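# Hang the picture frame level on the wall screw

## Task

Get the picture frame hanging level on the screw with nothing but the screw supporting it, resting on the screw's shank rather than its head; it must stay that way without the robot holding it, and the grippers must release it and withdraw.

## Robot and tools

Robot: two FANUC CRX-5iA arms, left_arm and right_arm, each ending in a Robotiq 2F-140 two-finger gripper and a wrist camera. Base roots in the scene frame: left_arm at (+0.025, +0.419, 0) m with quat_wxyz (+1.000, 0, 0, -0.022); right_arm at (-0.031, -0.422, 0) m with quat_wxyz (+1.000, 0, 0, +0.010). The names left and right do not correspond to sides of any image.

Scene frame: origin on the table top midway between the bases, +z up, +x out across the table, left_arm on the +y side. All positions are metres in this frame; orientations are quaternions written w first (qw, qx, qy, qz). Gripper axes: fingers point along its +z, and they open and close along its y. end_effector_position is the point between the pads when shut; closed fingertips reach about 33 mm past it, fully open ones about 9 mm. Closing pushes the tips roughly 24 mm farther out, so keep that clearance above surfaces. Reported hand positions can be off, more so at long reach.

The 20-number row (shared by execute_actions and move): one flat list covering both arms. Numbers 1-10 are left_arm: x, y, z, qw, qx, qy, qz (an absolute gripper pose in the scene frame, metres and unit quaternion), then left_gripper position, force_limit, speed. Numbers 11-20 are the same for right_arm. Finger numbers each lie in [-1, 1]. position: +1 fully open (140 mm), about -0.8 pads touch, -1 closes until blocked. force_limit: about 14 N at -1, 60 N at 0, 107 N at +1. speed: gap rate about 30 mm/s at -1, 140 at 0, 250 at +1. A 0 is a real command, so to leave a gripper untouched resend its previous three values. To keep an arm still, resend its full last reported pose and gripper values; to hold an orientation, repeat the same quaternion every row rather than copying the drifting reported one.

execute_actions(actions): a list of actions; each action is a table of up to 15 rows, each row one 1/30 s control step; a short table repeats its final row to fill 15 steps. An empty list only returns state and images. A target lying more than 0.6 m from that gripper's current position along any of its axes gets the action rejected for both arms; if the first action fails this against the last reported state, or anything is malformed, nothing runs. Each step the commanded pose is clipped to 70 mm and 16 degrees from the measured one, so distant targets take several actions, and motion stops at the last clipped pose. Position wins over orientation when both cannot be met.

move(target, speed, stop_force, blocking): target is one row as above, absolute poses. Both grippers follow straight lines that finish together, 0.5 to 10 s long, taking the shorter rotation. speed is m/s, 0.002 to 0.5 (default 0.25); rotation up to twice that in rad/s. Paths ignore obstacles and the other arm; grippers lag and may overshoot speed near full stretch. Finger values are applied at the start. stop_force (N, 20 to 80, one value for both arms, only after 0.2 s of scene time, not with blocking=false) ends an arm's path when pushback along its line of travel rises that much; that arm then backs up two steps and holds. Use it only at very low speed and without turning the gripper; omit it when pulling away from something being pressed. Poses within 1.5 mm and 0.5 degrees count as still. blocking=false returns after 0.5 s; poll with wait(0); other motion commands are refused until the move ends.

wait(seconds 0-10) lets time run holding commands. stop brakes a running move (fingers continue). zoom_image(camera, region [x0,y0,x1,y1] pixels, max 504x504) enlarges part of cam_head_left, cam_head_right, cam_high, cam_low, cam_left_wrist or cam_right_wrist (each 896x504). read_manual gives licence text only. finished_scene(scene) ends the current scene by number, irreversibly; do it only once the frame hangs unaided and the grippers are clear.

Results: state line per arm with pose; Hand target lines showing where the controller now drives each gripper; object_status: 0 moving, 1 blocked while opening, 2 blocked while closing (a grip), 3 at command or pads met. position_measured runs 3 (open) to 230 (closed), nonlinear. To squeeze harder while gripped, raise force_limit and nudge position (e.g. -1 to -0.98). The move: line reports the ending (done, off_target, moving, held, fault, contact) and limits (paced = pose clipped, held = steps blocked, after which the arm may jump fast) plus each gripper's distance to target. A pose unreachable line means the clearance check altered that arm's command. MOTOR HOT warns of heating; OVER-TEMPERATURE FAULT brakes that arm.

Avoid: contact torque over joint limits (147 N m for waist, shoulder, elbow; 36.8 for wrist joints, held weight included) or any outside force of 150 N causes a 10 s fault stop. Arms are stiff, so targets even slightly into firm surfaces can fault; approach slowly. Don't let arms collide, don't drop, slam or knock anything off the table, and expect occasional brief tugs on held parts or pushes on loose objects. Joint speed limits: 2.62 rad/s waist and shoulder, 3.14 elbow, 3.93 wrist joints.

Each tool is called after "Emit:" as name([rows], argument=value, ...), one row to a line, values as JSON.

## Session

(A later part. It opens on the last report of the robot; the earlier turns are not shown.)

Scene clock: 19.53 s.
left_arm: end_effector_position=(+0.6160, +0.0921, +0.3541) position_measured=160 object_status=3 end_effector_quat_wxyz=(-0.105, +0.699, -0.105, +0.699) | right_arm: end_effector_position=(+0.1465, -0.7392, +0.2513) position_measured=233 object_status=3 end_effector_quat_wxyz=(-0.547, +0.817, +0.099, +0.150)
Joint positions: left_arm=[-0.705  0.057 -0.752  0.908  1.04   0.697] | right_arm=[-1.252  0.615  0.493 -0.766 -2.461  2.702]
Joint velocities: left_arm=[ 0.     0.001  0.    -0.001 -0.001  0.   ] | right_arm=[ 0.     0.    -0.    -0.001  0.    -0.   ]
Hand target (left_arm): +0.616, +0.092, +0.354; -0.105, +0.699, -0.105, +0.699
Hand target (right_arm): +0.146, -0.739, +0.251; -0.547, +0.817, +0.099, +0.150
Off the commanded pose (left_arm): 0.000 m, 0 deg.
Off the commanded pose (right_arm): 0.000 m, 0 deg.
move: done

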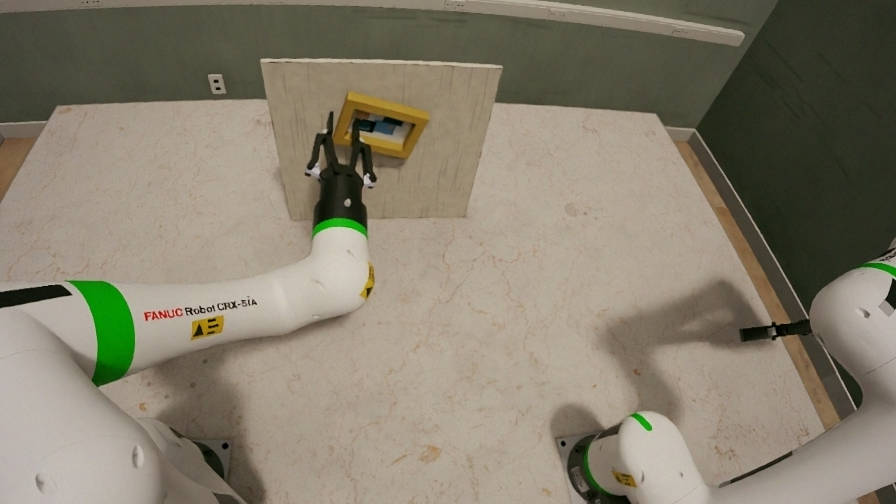

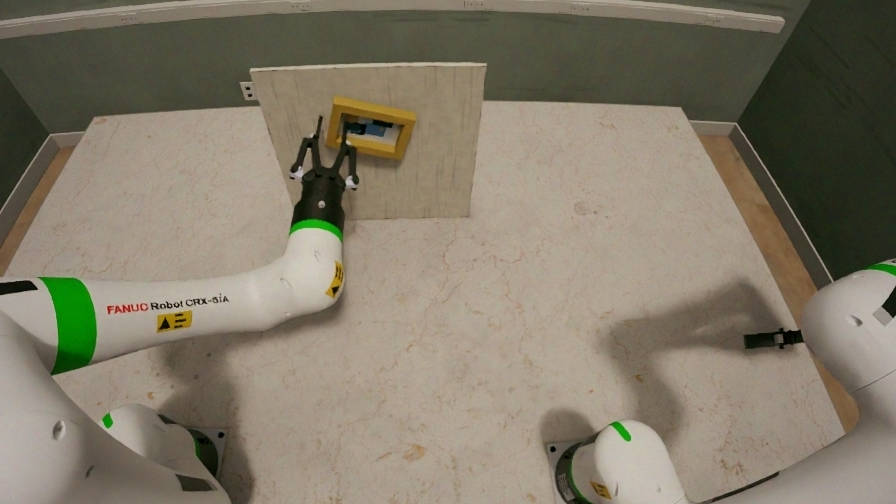

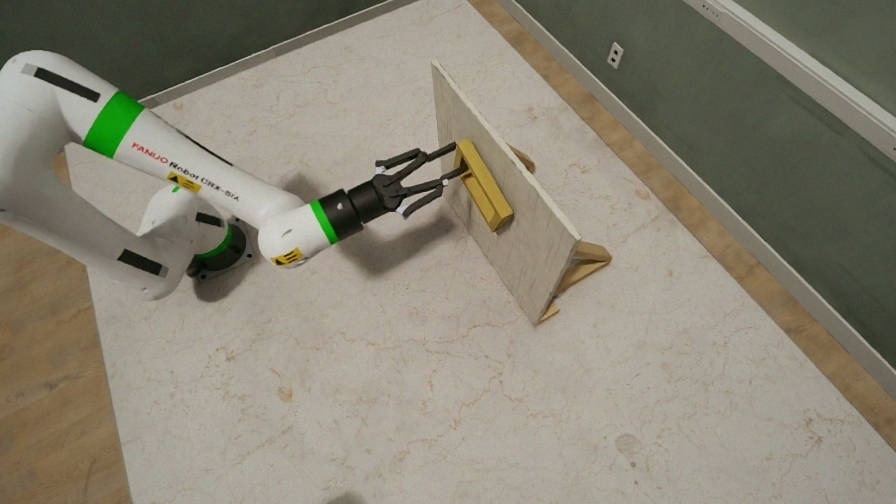

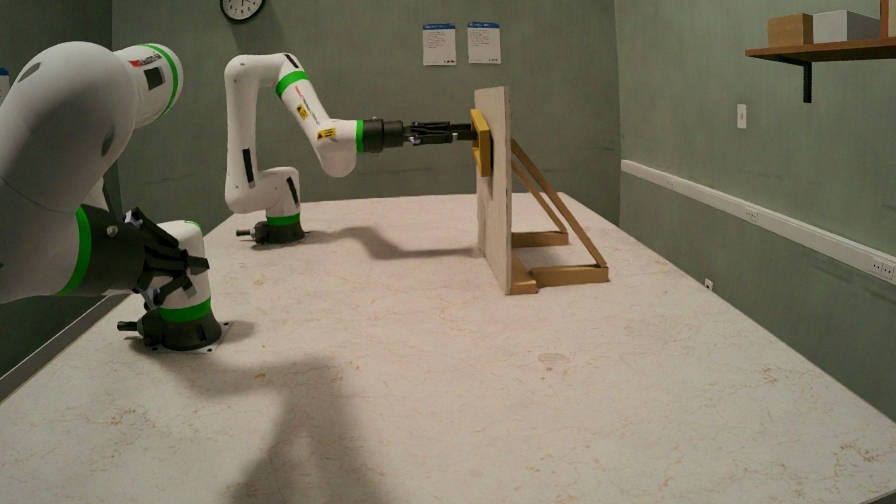

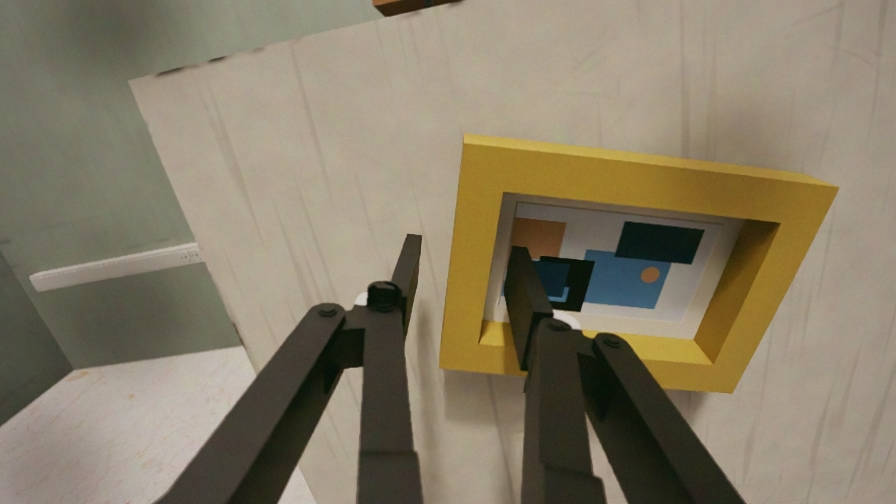

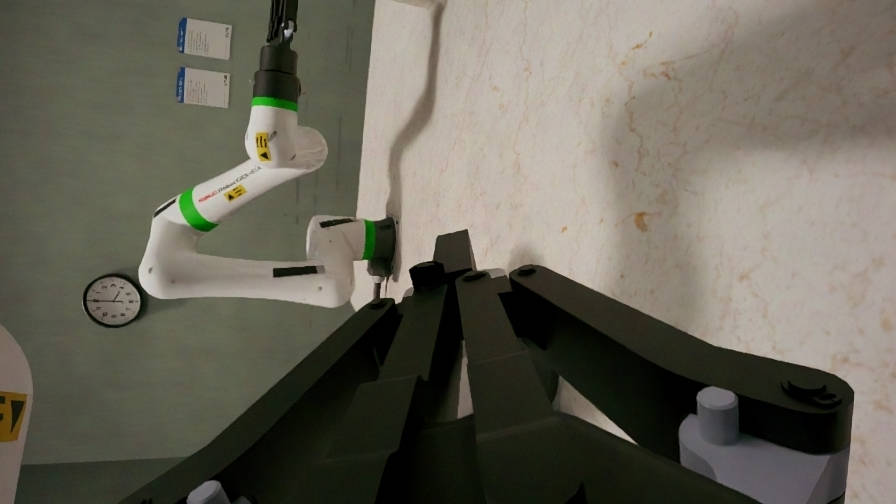

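Emit:
move(target=[0.617,0.088,0.353,-0.105,0.699,-0.105,0.699,-1,0,-1,0.1465,-0.7392,0.2513,-0.547,0.817,0.099,0.15,-1,0,0], speed=0.04)

Emit:
move(target=[0.617,0.086,0.361,-0.105,0.699,-0.105,0.699,-1,0,-1,0.1465,-0.7392,0.2513,-0.547,0.817,0.099,0.15,-1,0,0], speed=0.02)

Emit:
move(target=[0.618,0.091,0.342,0,0.707,0,0.707,-1,0,-1,0.1465,-0.7392,0.2513,-0.547,0.817,0.099,0.15,-1,0,0], speed=0.08)

Emit:
move(target=[0.618,0.091,0.335,0,0.707,0,0.707,-1,0,-1,0.1465,-0.7392,0.2513,-0.547,0.817,0.099,0.15,-1,0,0], speed=0.01)

Emit:
zoom_image(camera="cam_low", region=[400,80,540,200])

Emit:
move(target=[0.618,0.091,0.335,0,0.707,0,0.707,-0.2,0,-0.5,0.1465,-0.7392,0.2513,-0.547,0.817,0.099,0.15,-1,0,0])

Emit:
zoom_image(camera="cam_low", region=[400,80,540,200])

Scene clock: 25.77 s.
left_arm: end_effector_position=(+0.6170, +0.0880, +0.3531) position_measured=204 object_status=0 end_effector_quat_wxyz=(-0.105, +0.699, -0.105, +0.699) | right_arm: end_effector_position=(+0.1465, -0.7392, +0.2513) position_measured=233 object_status=3 end_effector_quat_wxyz=(-0.547, +0.817, +0.099, +0.150)
Joint positions: left_arm=[-0.712  0.068 -0.744  0.914  1.046  0.696] | right_arm=[-1.252  0.615  0.493 -0.766 -2.461  2.702]
Joint velocities: left_arm=[ 0.    -0.001  0.    -0.    -0.001 -0.   ] | right_arm=[ 0.    -0.     0.    -0.002 -0.001  0.   ]
Hand target (left_arm): +0.617, +0.088, +0.353; -0.105, +0.699, -0.105, +0.699
Hand target (right_arm): +0.146, -0.739, +0.251; -0.547, +0.817, +0.099, +0.150
Off the commanded pose (left_arm): 0.000 m, 0 deg.
Off the commanded pose (right_arm): 0.000 m, 0 deg.
move: done

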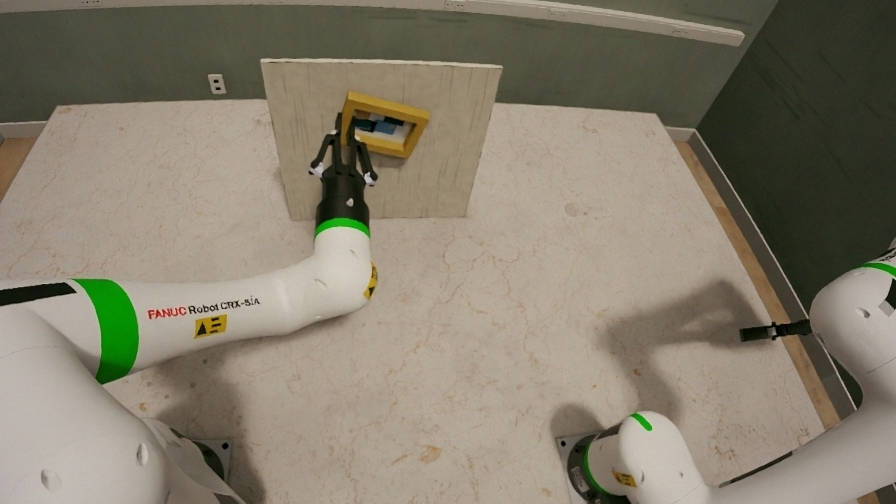

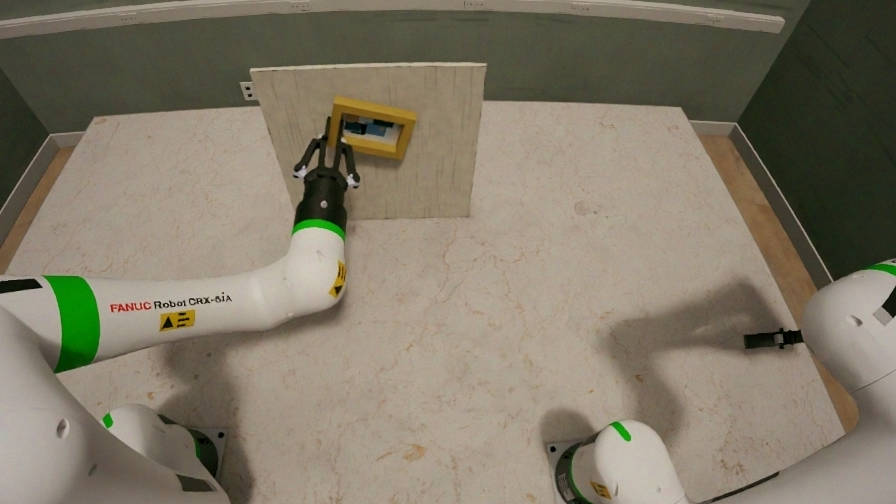

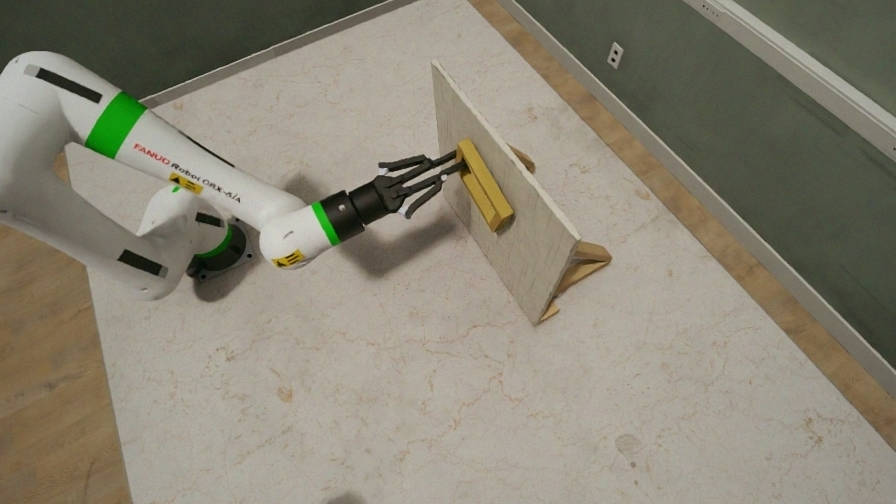

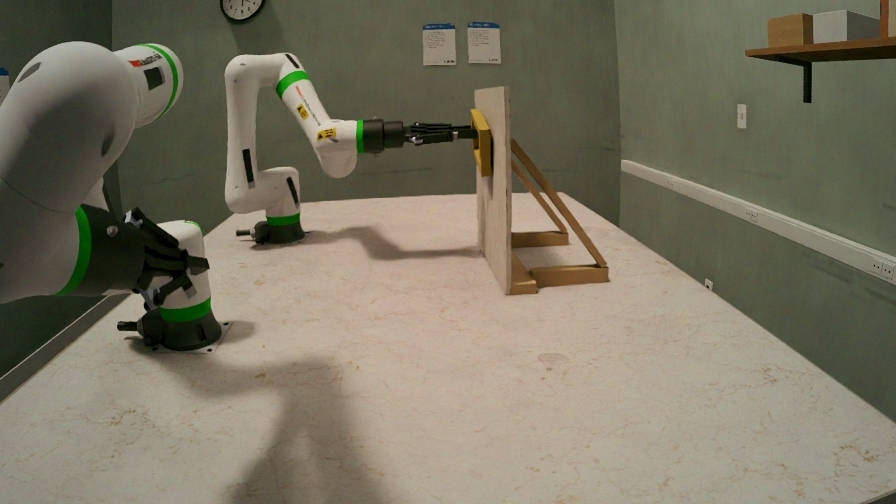

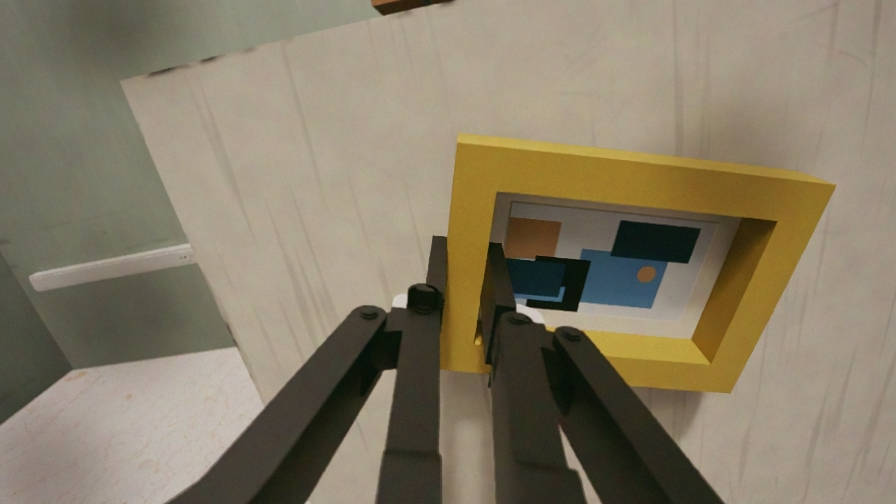

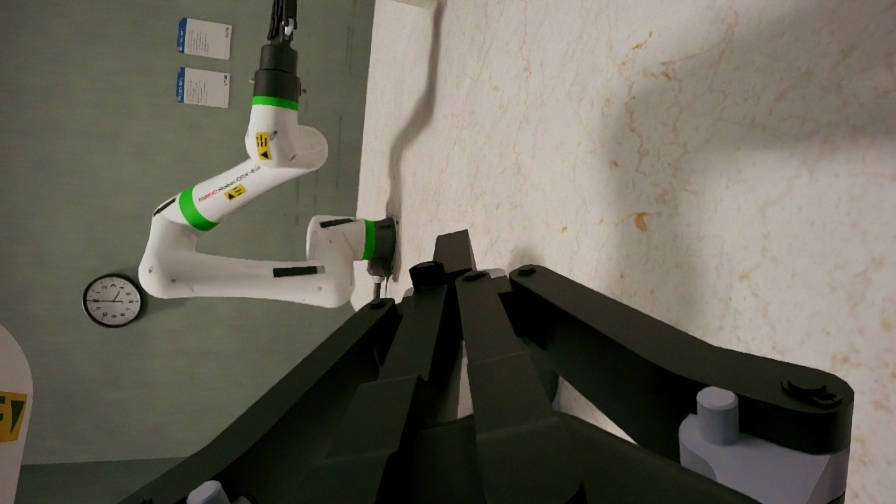

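Scene clock: 26.47 s.
left_arm: end_effector_position=(+0.6170, +0.0860, +0.3610) position_measured=205 object_status=2 end_effector_quat_wxyz=(-0.105, +0.699, -0.105, +0.699) | right_arm: end_effector_position=(+0.1465, -0.7392, +0.2513) position_measured=233 object_status=3 end_effector_quat_wxyz=(-0.547, +0.817, +0.099, +0.150)
Joint positions: left_arm=[-0.72   0.06  -0.733  0.93   1.039  0.675] | right_arm=[-1.252  0.615  0.493 -0.766 -2.461  2.702]
Joint velocities: left_arm=[ 0.    -0.001  0.001  0.001 -0.    -0.001] | right_arm=[-0.001 -0.     0.    -0.001 -0.001  0.   ]
Hand target (left_arm): +0.617, +0.086, +0.361; -0.105, +0.699, -0.105, +0.699
Hand target (right_arm): +0.146, -0.739, +0.251; -0.547, +0.817, +0.099, +0.150
Off the commanded pose (left_arm): 0.000 m, 0 deg.
Off the commanded pose (right_arm): 0.000 m, 0 deg.
move: done

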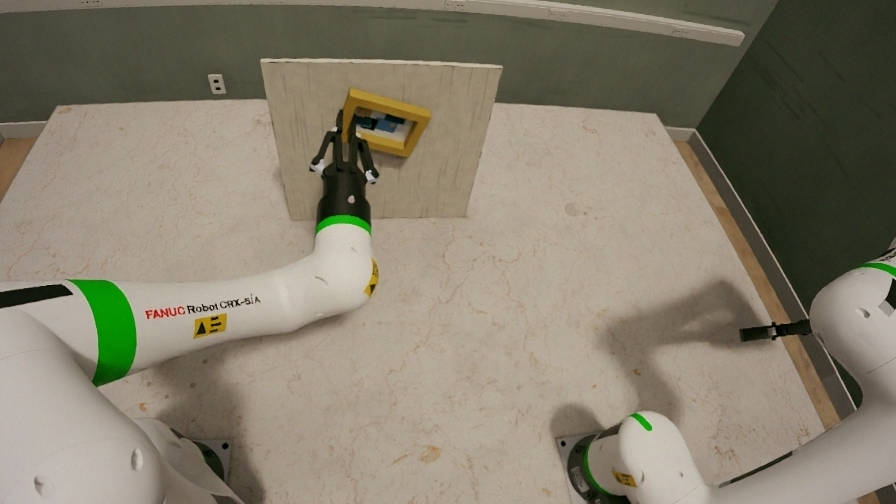

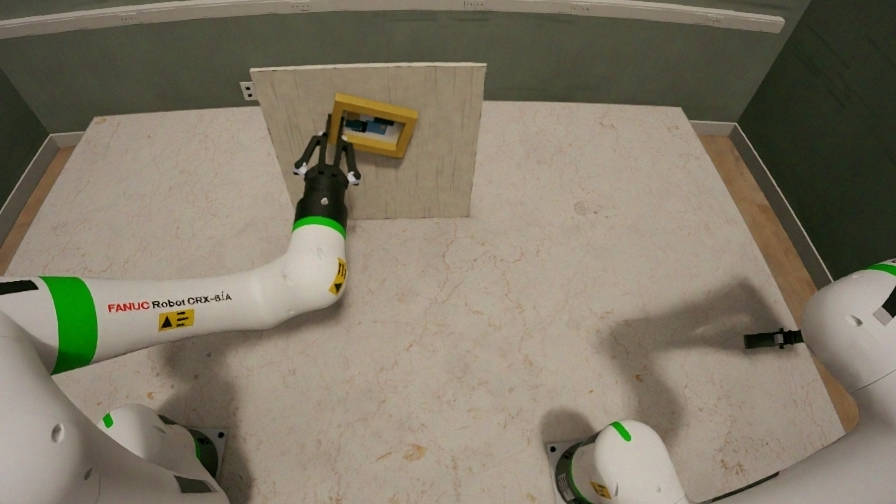

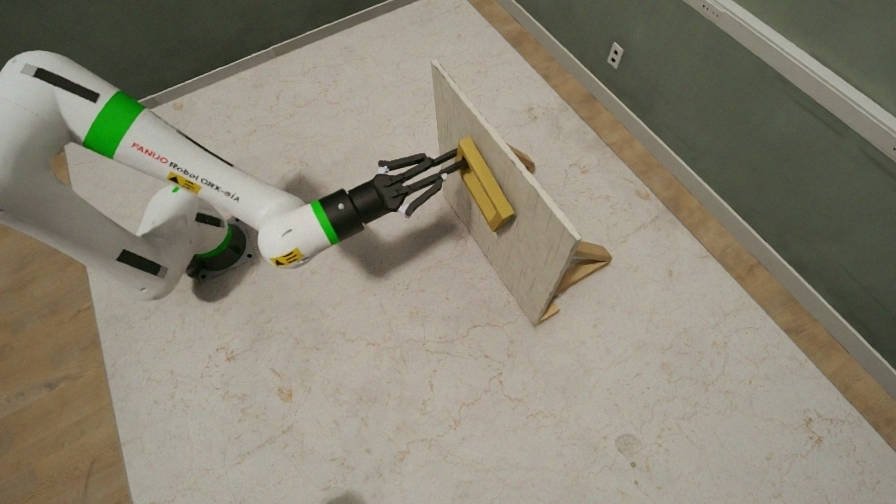

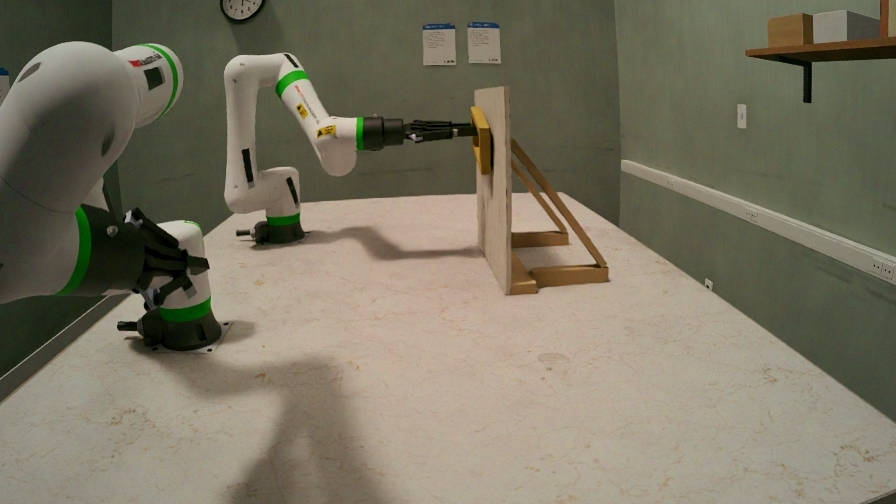

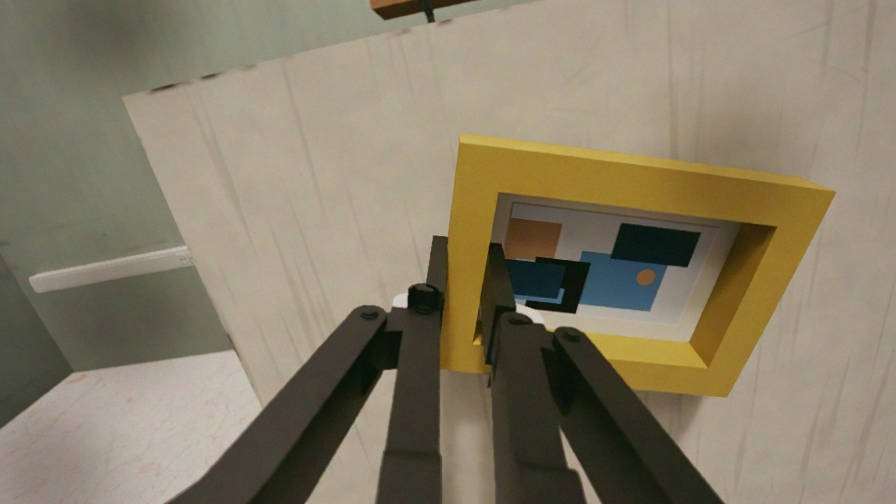

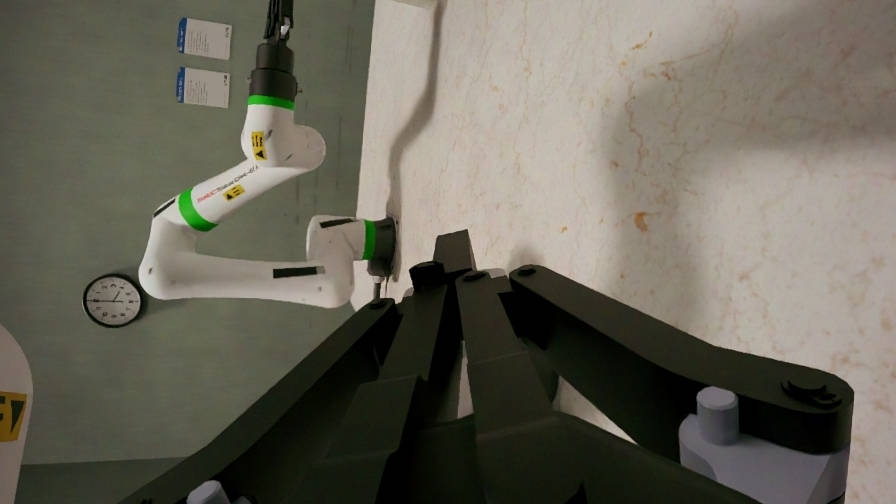

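Scene clock: 28.60 s.
left_arm: end_effector_position=(+0.6180, +0.0910, +0.3420) position_measured=205 object_status=2 end_effector_quat_wxyz=(-0.000, +0.707, +0.000, +0.707) | right_arm: end_effector_position=(+0.1465, -0.7392, +0.2513) position_measured=233 object_status=3 end_effector_quat_wxyz=(-0.547, +0.817, +0.099, +0.150)
Joint positions: left_arm=[-0.699  0.081 -0.756  0.89   1.055  1.023] | right_arm=[-1.252  0.615  0.493 -0.766 -2.461  2.702]
Joint velocities: left_arm=[-0.     0.001  0.002 -0.001 -0.     0.003] | right_arm=[ 0.    -0.    -0.001 -0.001  0.001  0.   ]
Hand target (left_arm): +0.618, +0.091, +0.342; -0.000, +0.707, +0.000, +0.707
Hand target (right_arm): +0.146, -0.739, +0.251; -0.547, +0.817, +0.099, +0.150
Off the commanded pose (left_arm): 0.000 m, 0 deg.
Off the commanded pose (right_arm): 0.000 m, 0 deg.
move: done

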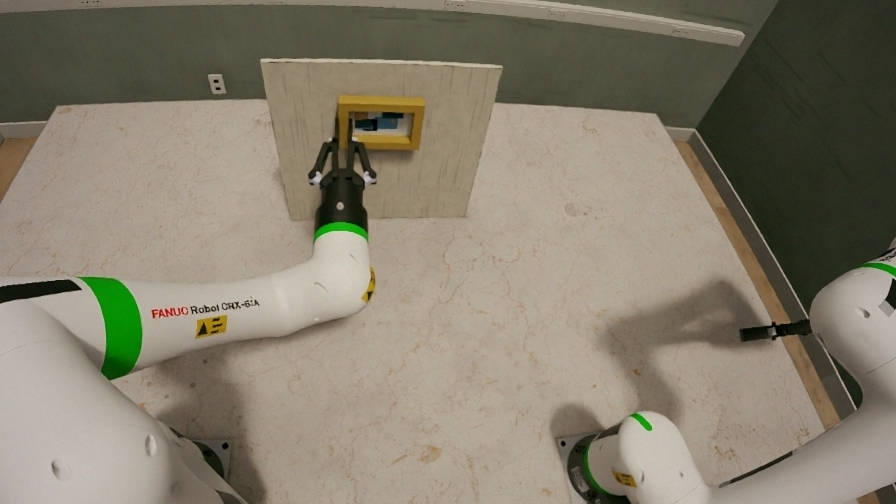

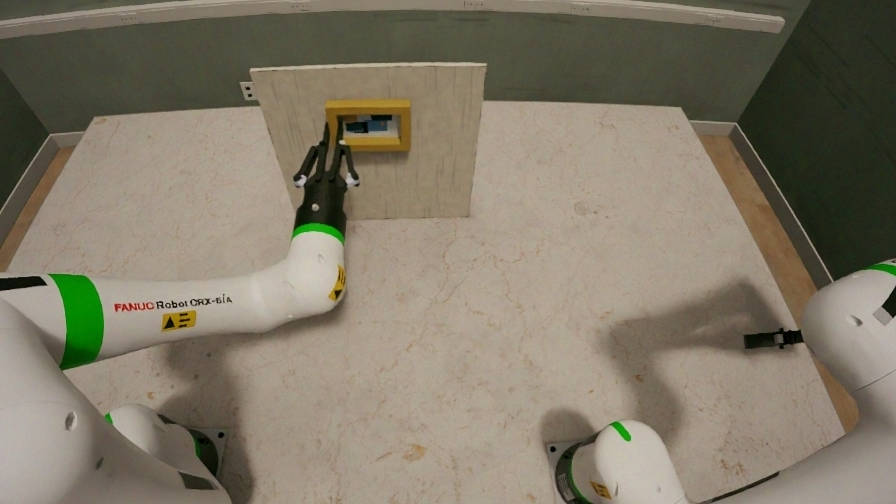

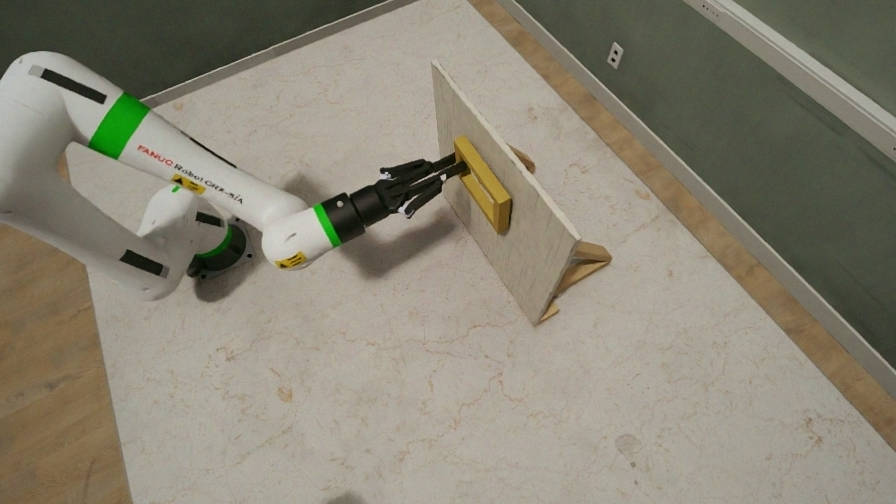

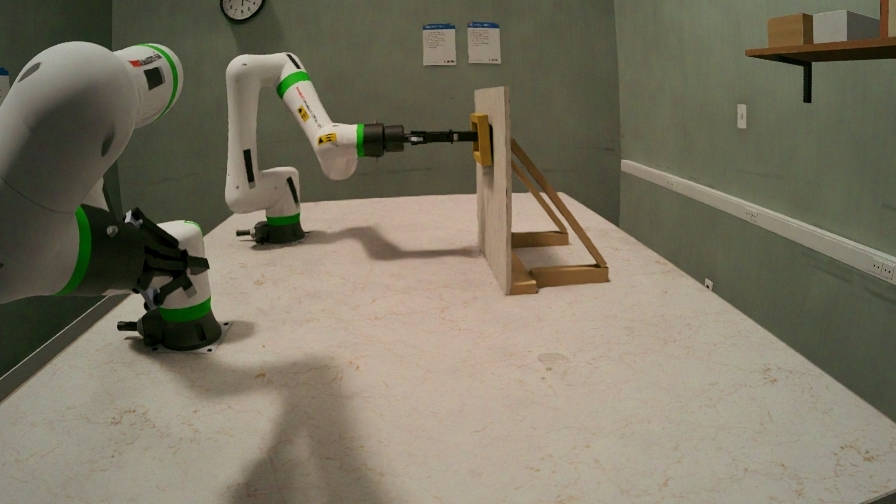

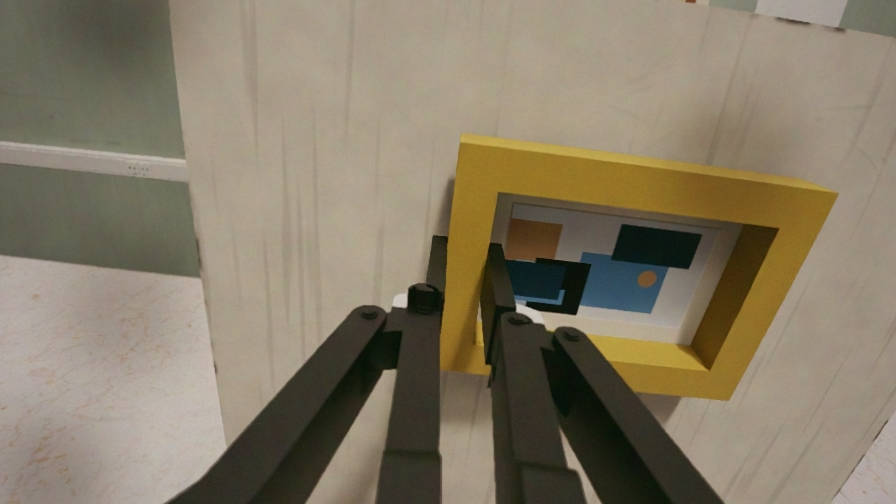

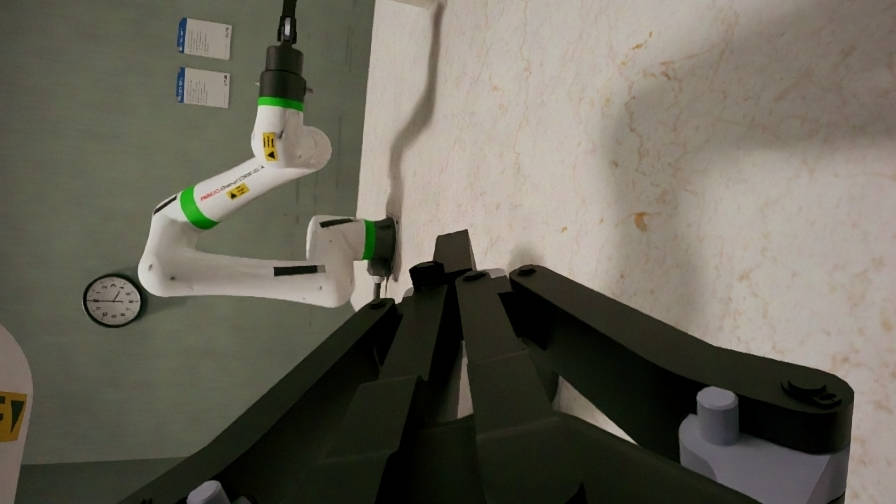

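Scene clock: 29.53 s.
left_arm: end_effector_position=(+0.6180, +0.0910, +0.3350) position_measured=205 object_status=2 end_effector_quat_wxyz=(-0.000, +0.707, +0.000, +0.707) | right_arm: end_effector_position=(+0.1465, -0.7392, +0.2513) position_measured=233 object_status=3 end_effector_quat_wxyz=(-0.547, +0.817, +0.099, +0.150)
Joint positions: left_arm=[-0.696  0.092 -0.761  0.88   1.064  1.04 ] | right_arm=[-1.252  0.615  0.493 -0.766 -2.461  2.702]
Joint velocities: left_arm=[ 0.002  0.    -0.    -0.     0.001  0.001] | right_arm=[-0.001  0.    -0.     0.001 -0.    -0.   ]
Hand target (left_arm): +0.618, +0.091, +0.335; -0.000, +0.707, +0.000, +0.707
Hand target (right_arm): +0.147, -0.739, +0.251; -0.547, +0.817, +0.099, +0.150
Off the commanded pose (left_arm): 0.000 m, 0 deg.
Off the commanded pose (right_arm): 0.000 m, 0 deg.
move: done

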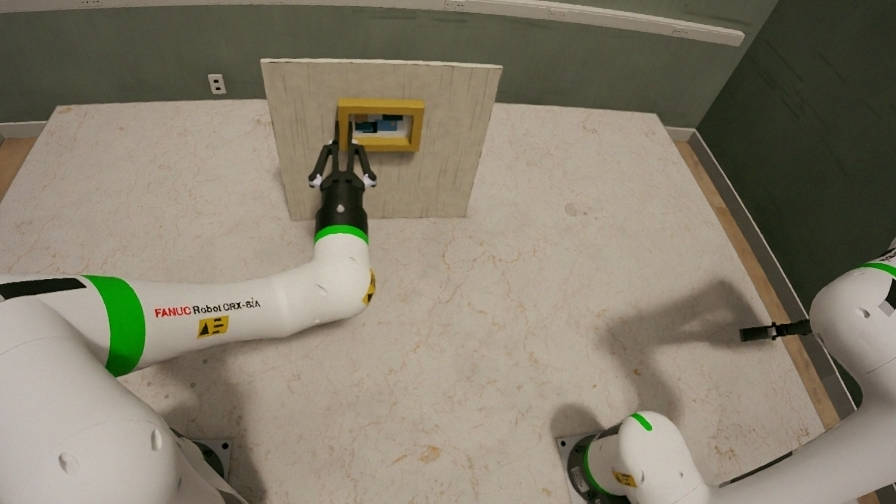

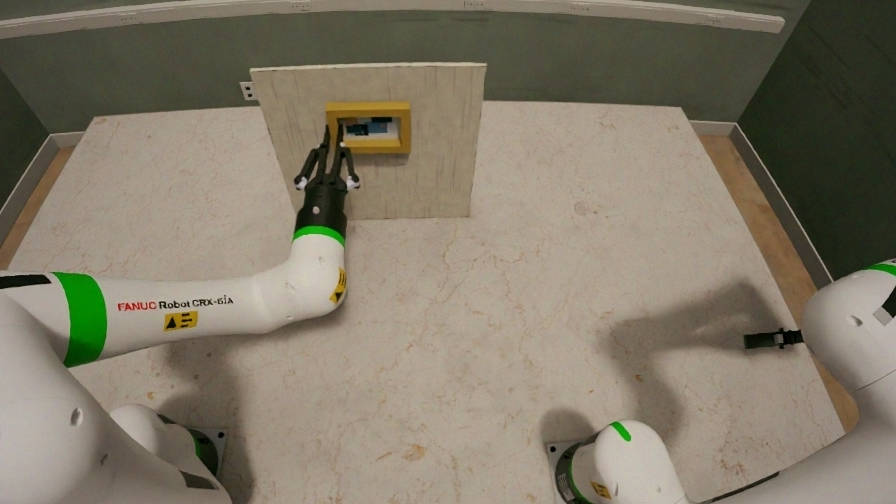

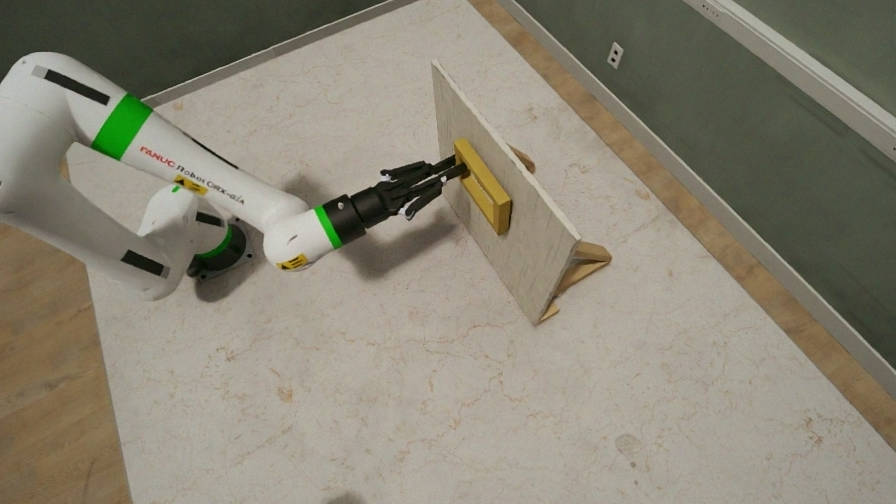

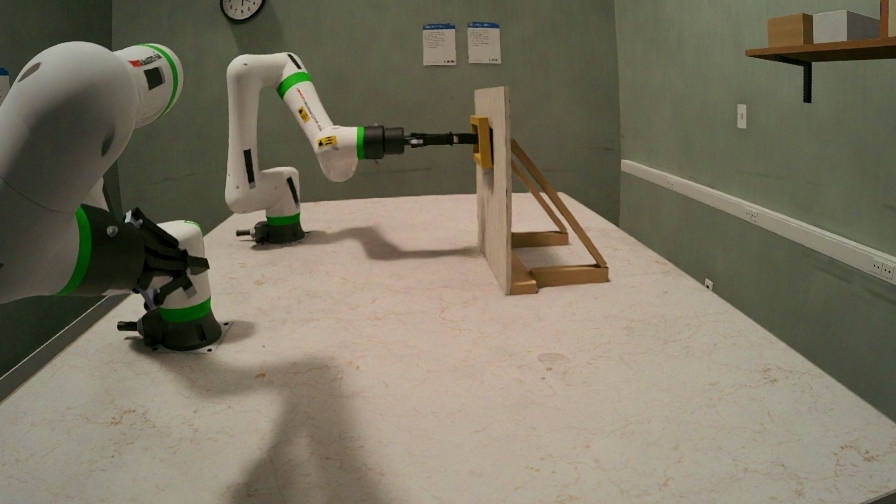

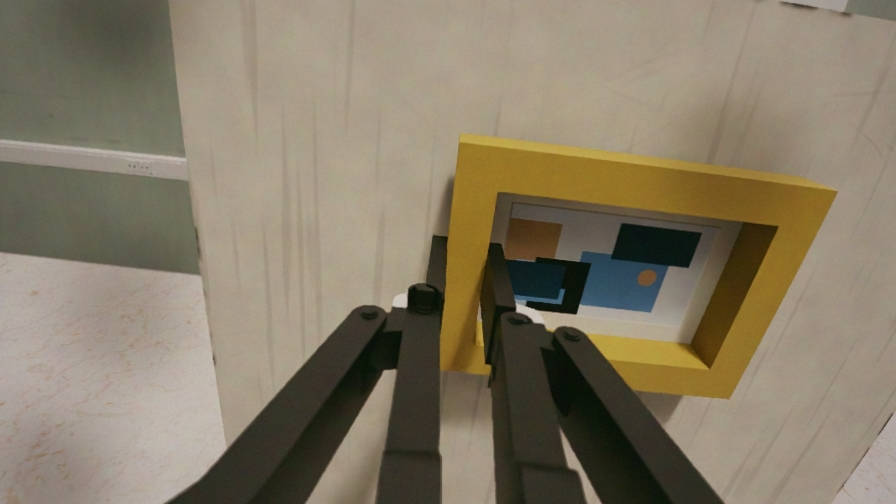

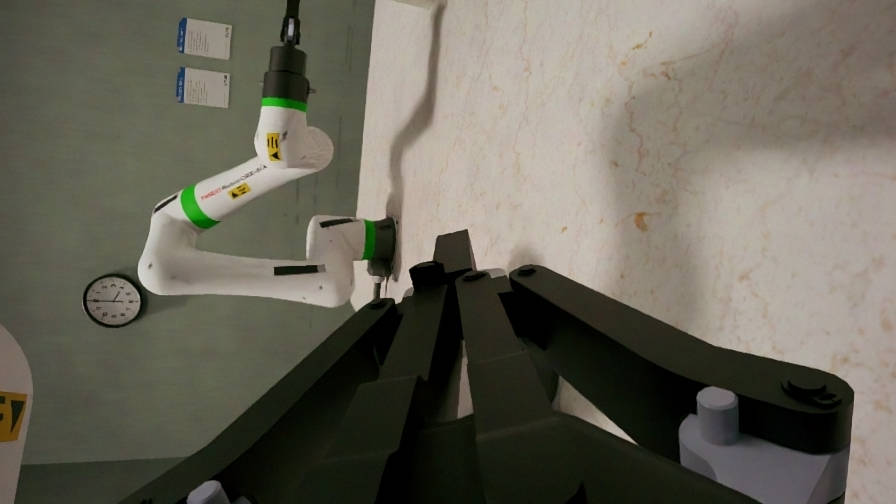

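Region (400, 80, 540, 200) of cam_low's 896x504 image, scaled by 3.600, with more detail than that image has; it fills the top 432 rows of this view, and the rest is white.

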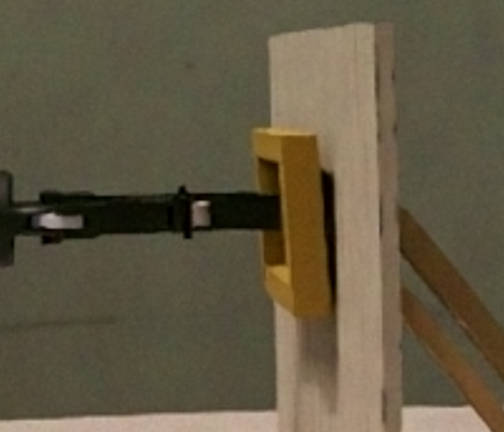

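Scene clock: 30.23 s.
left_arm: end_effector_position=(+0.6180, +0.0910, +0.3350) position_measured=154 object_status=3 end_effector_quat_wxyz=(+0.000, +0.707, +0.000, +0.707) | right_arm: end_effector_position=(+0.1465, -0.7392, +0.2513) position_measured=233 object_status=3 end_effector_quat_wxyz=(-0.547, +0.817, +0.099, +0.150)
Joint positions: left_arm=[-0.696  0.092 -0.761  0.88   1.064  1.04 ] | right_arm=[-1.252  0.615  0.493 -0.766 -2.461  2.702]
Joint velocities: left_arm=[ 0.002 -0.    -0.     0.    -0.    -0.   ] | right_arm=[-0.  0. -0.  0. -0. -0.]
Hand target (left_arm): +0.618, +0.091, +0.335; -0.000, +0.707, -0.000, +0.707
Hand target (right_arm): +0.146, -0.739, +0.251; -0.547, +0.817, +0.099, +0.150
Off the commanded pose (left_arm): 0.000 m, 0 deg.
Off the commanded pose (right_arm): 0.000 m, 0 deg.
move: done

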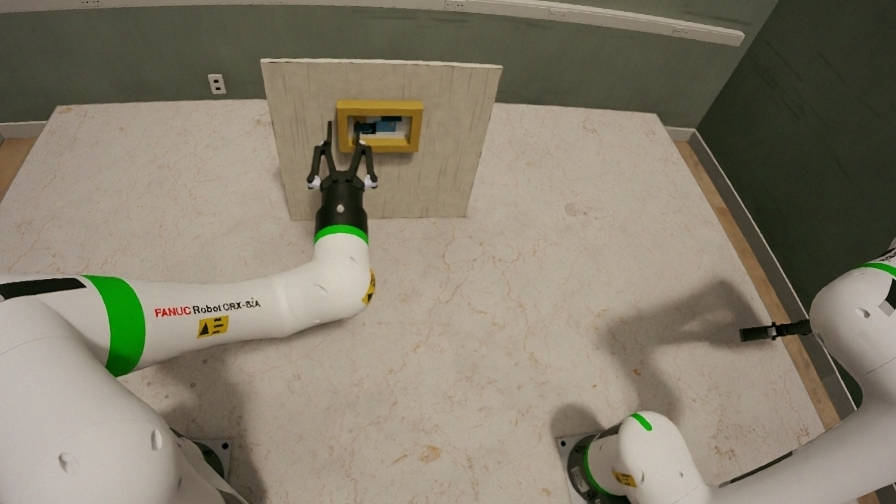

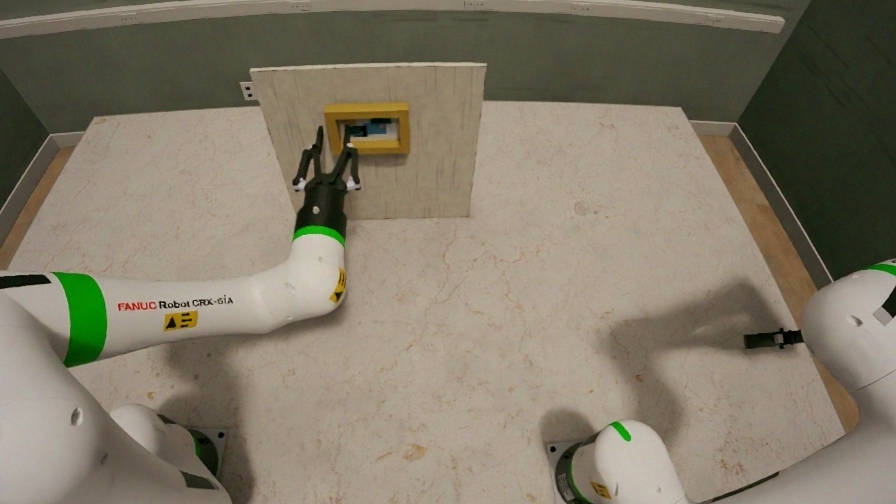

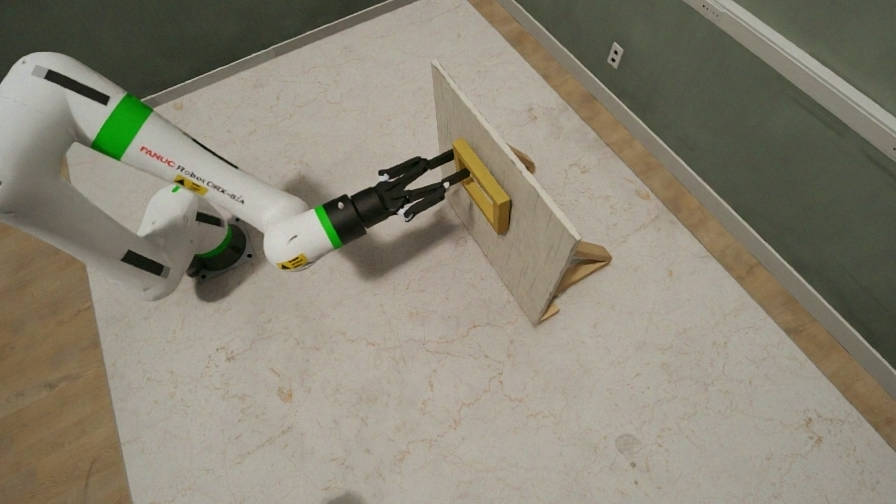

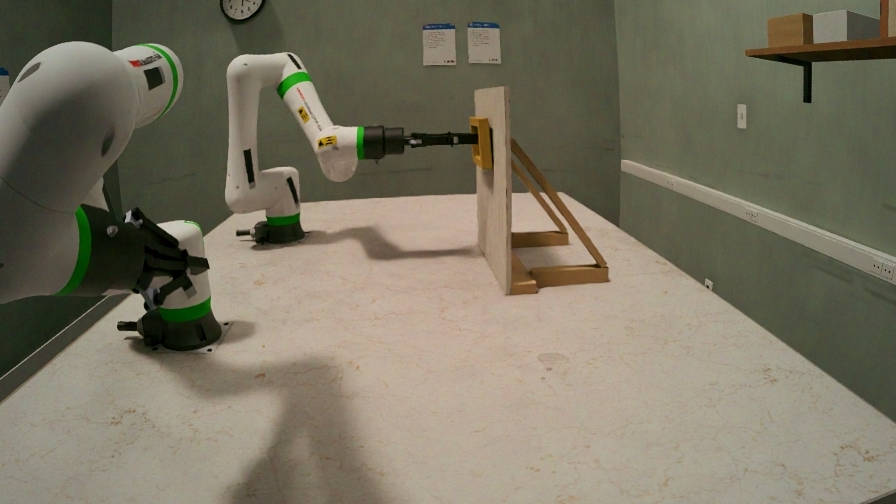

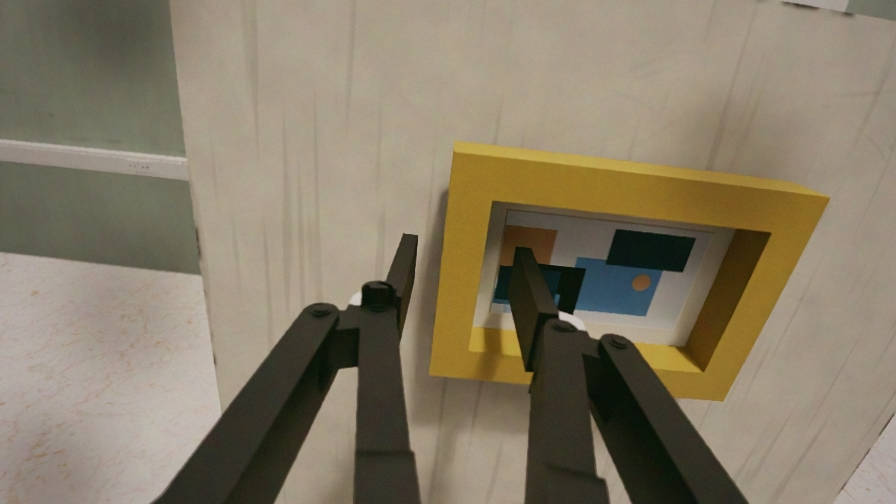

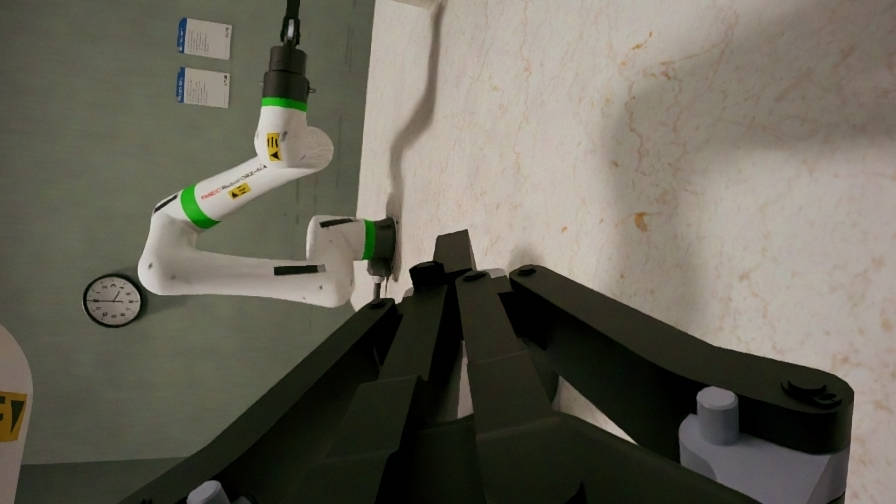

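Region (400, 80, 540, 200) of cam_low's 896x504 image, scaled by 3.600, with more detail than that image has; it fills the top 432 rows of this view, and the rest is white.

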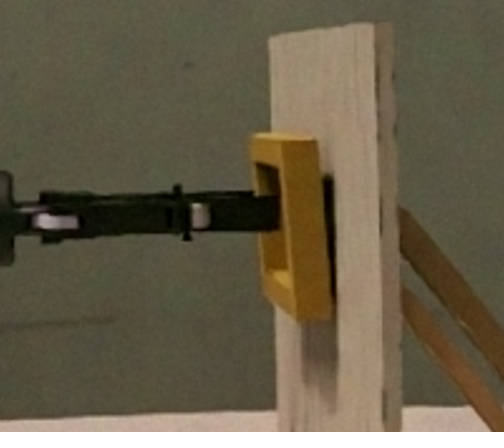

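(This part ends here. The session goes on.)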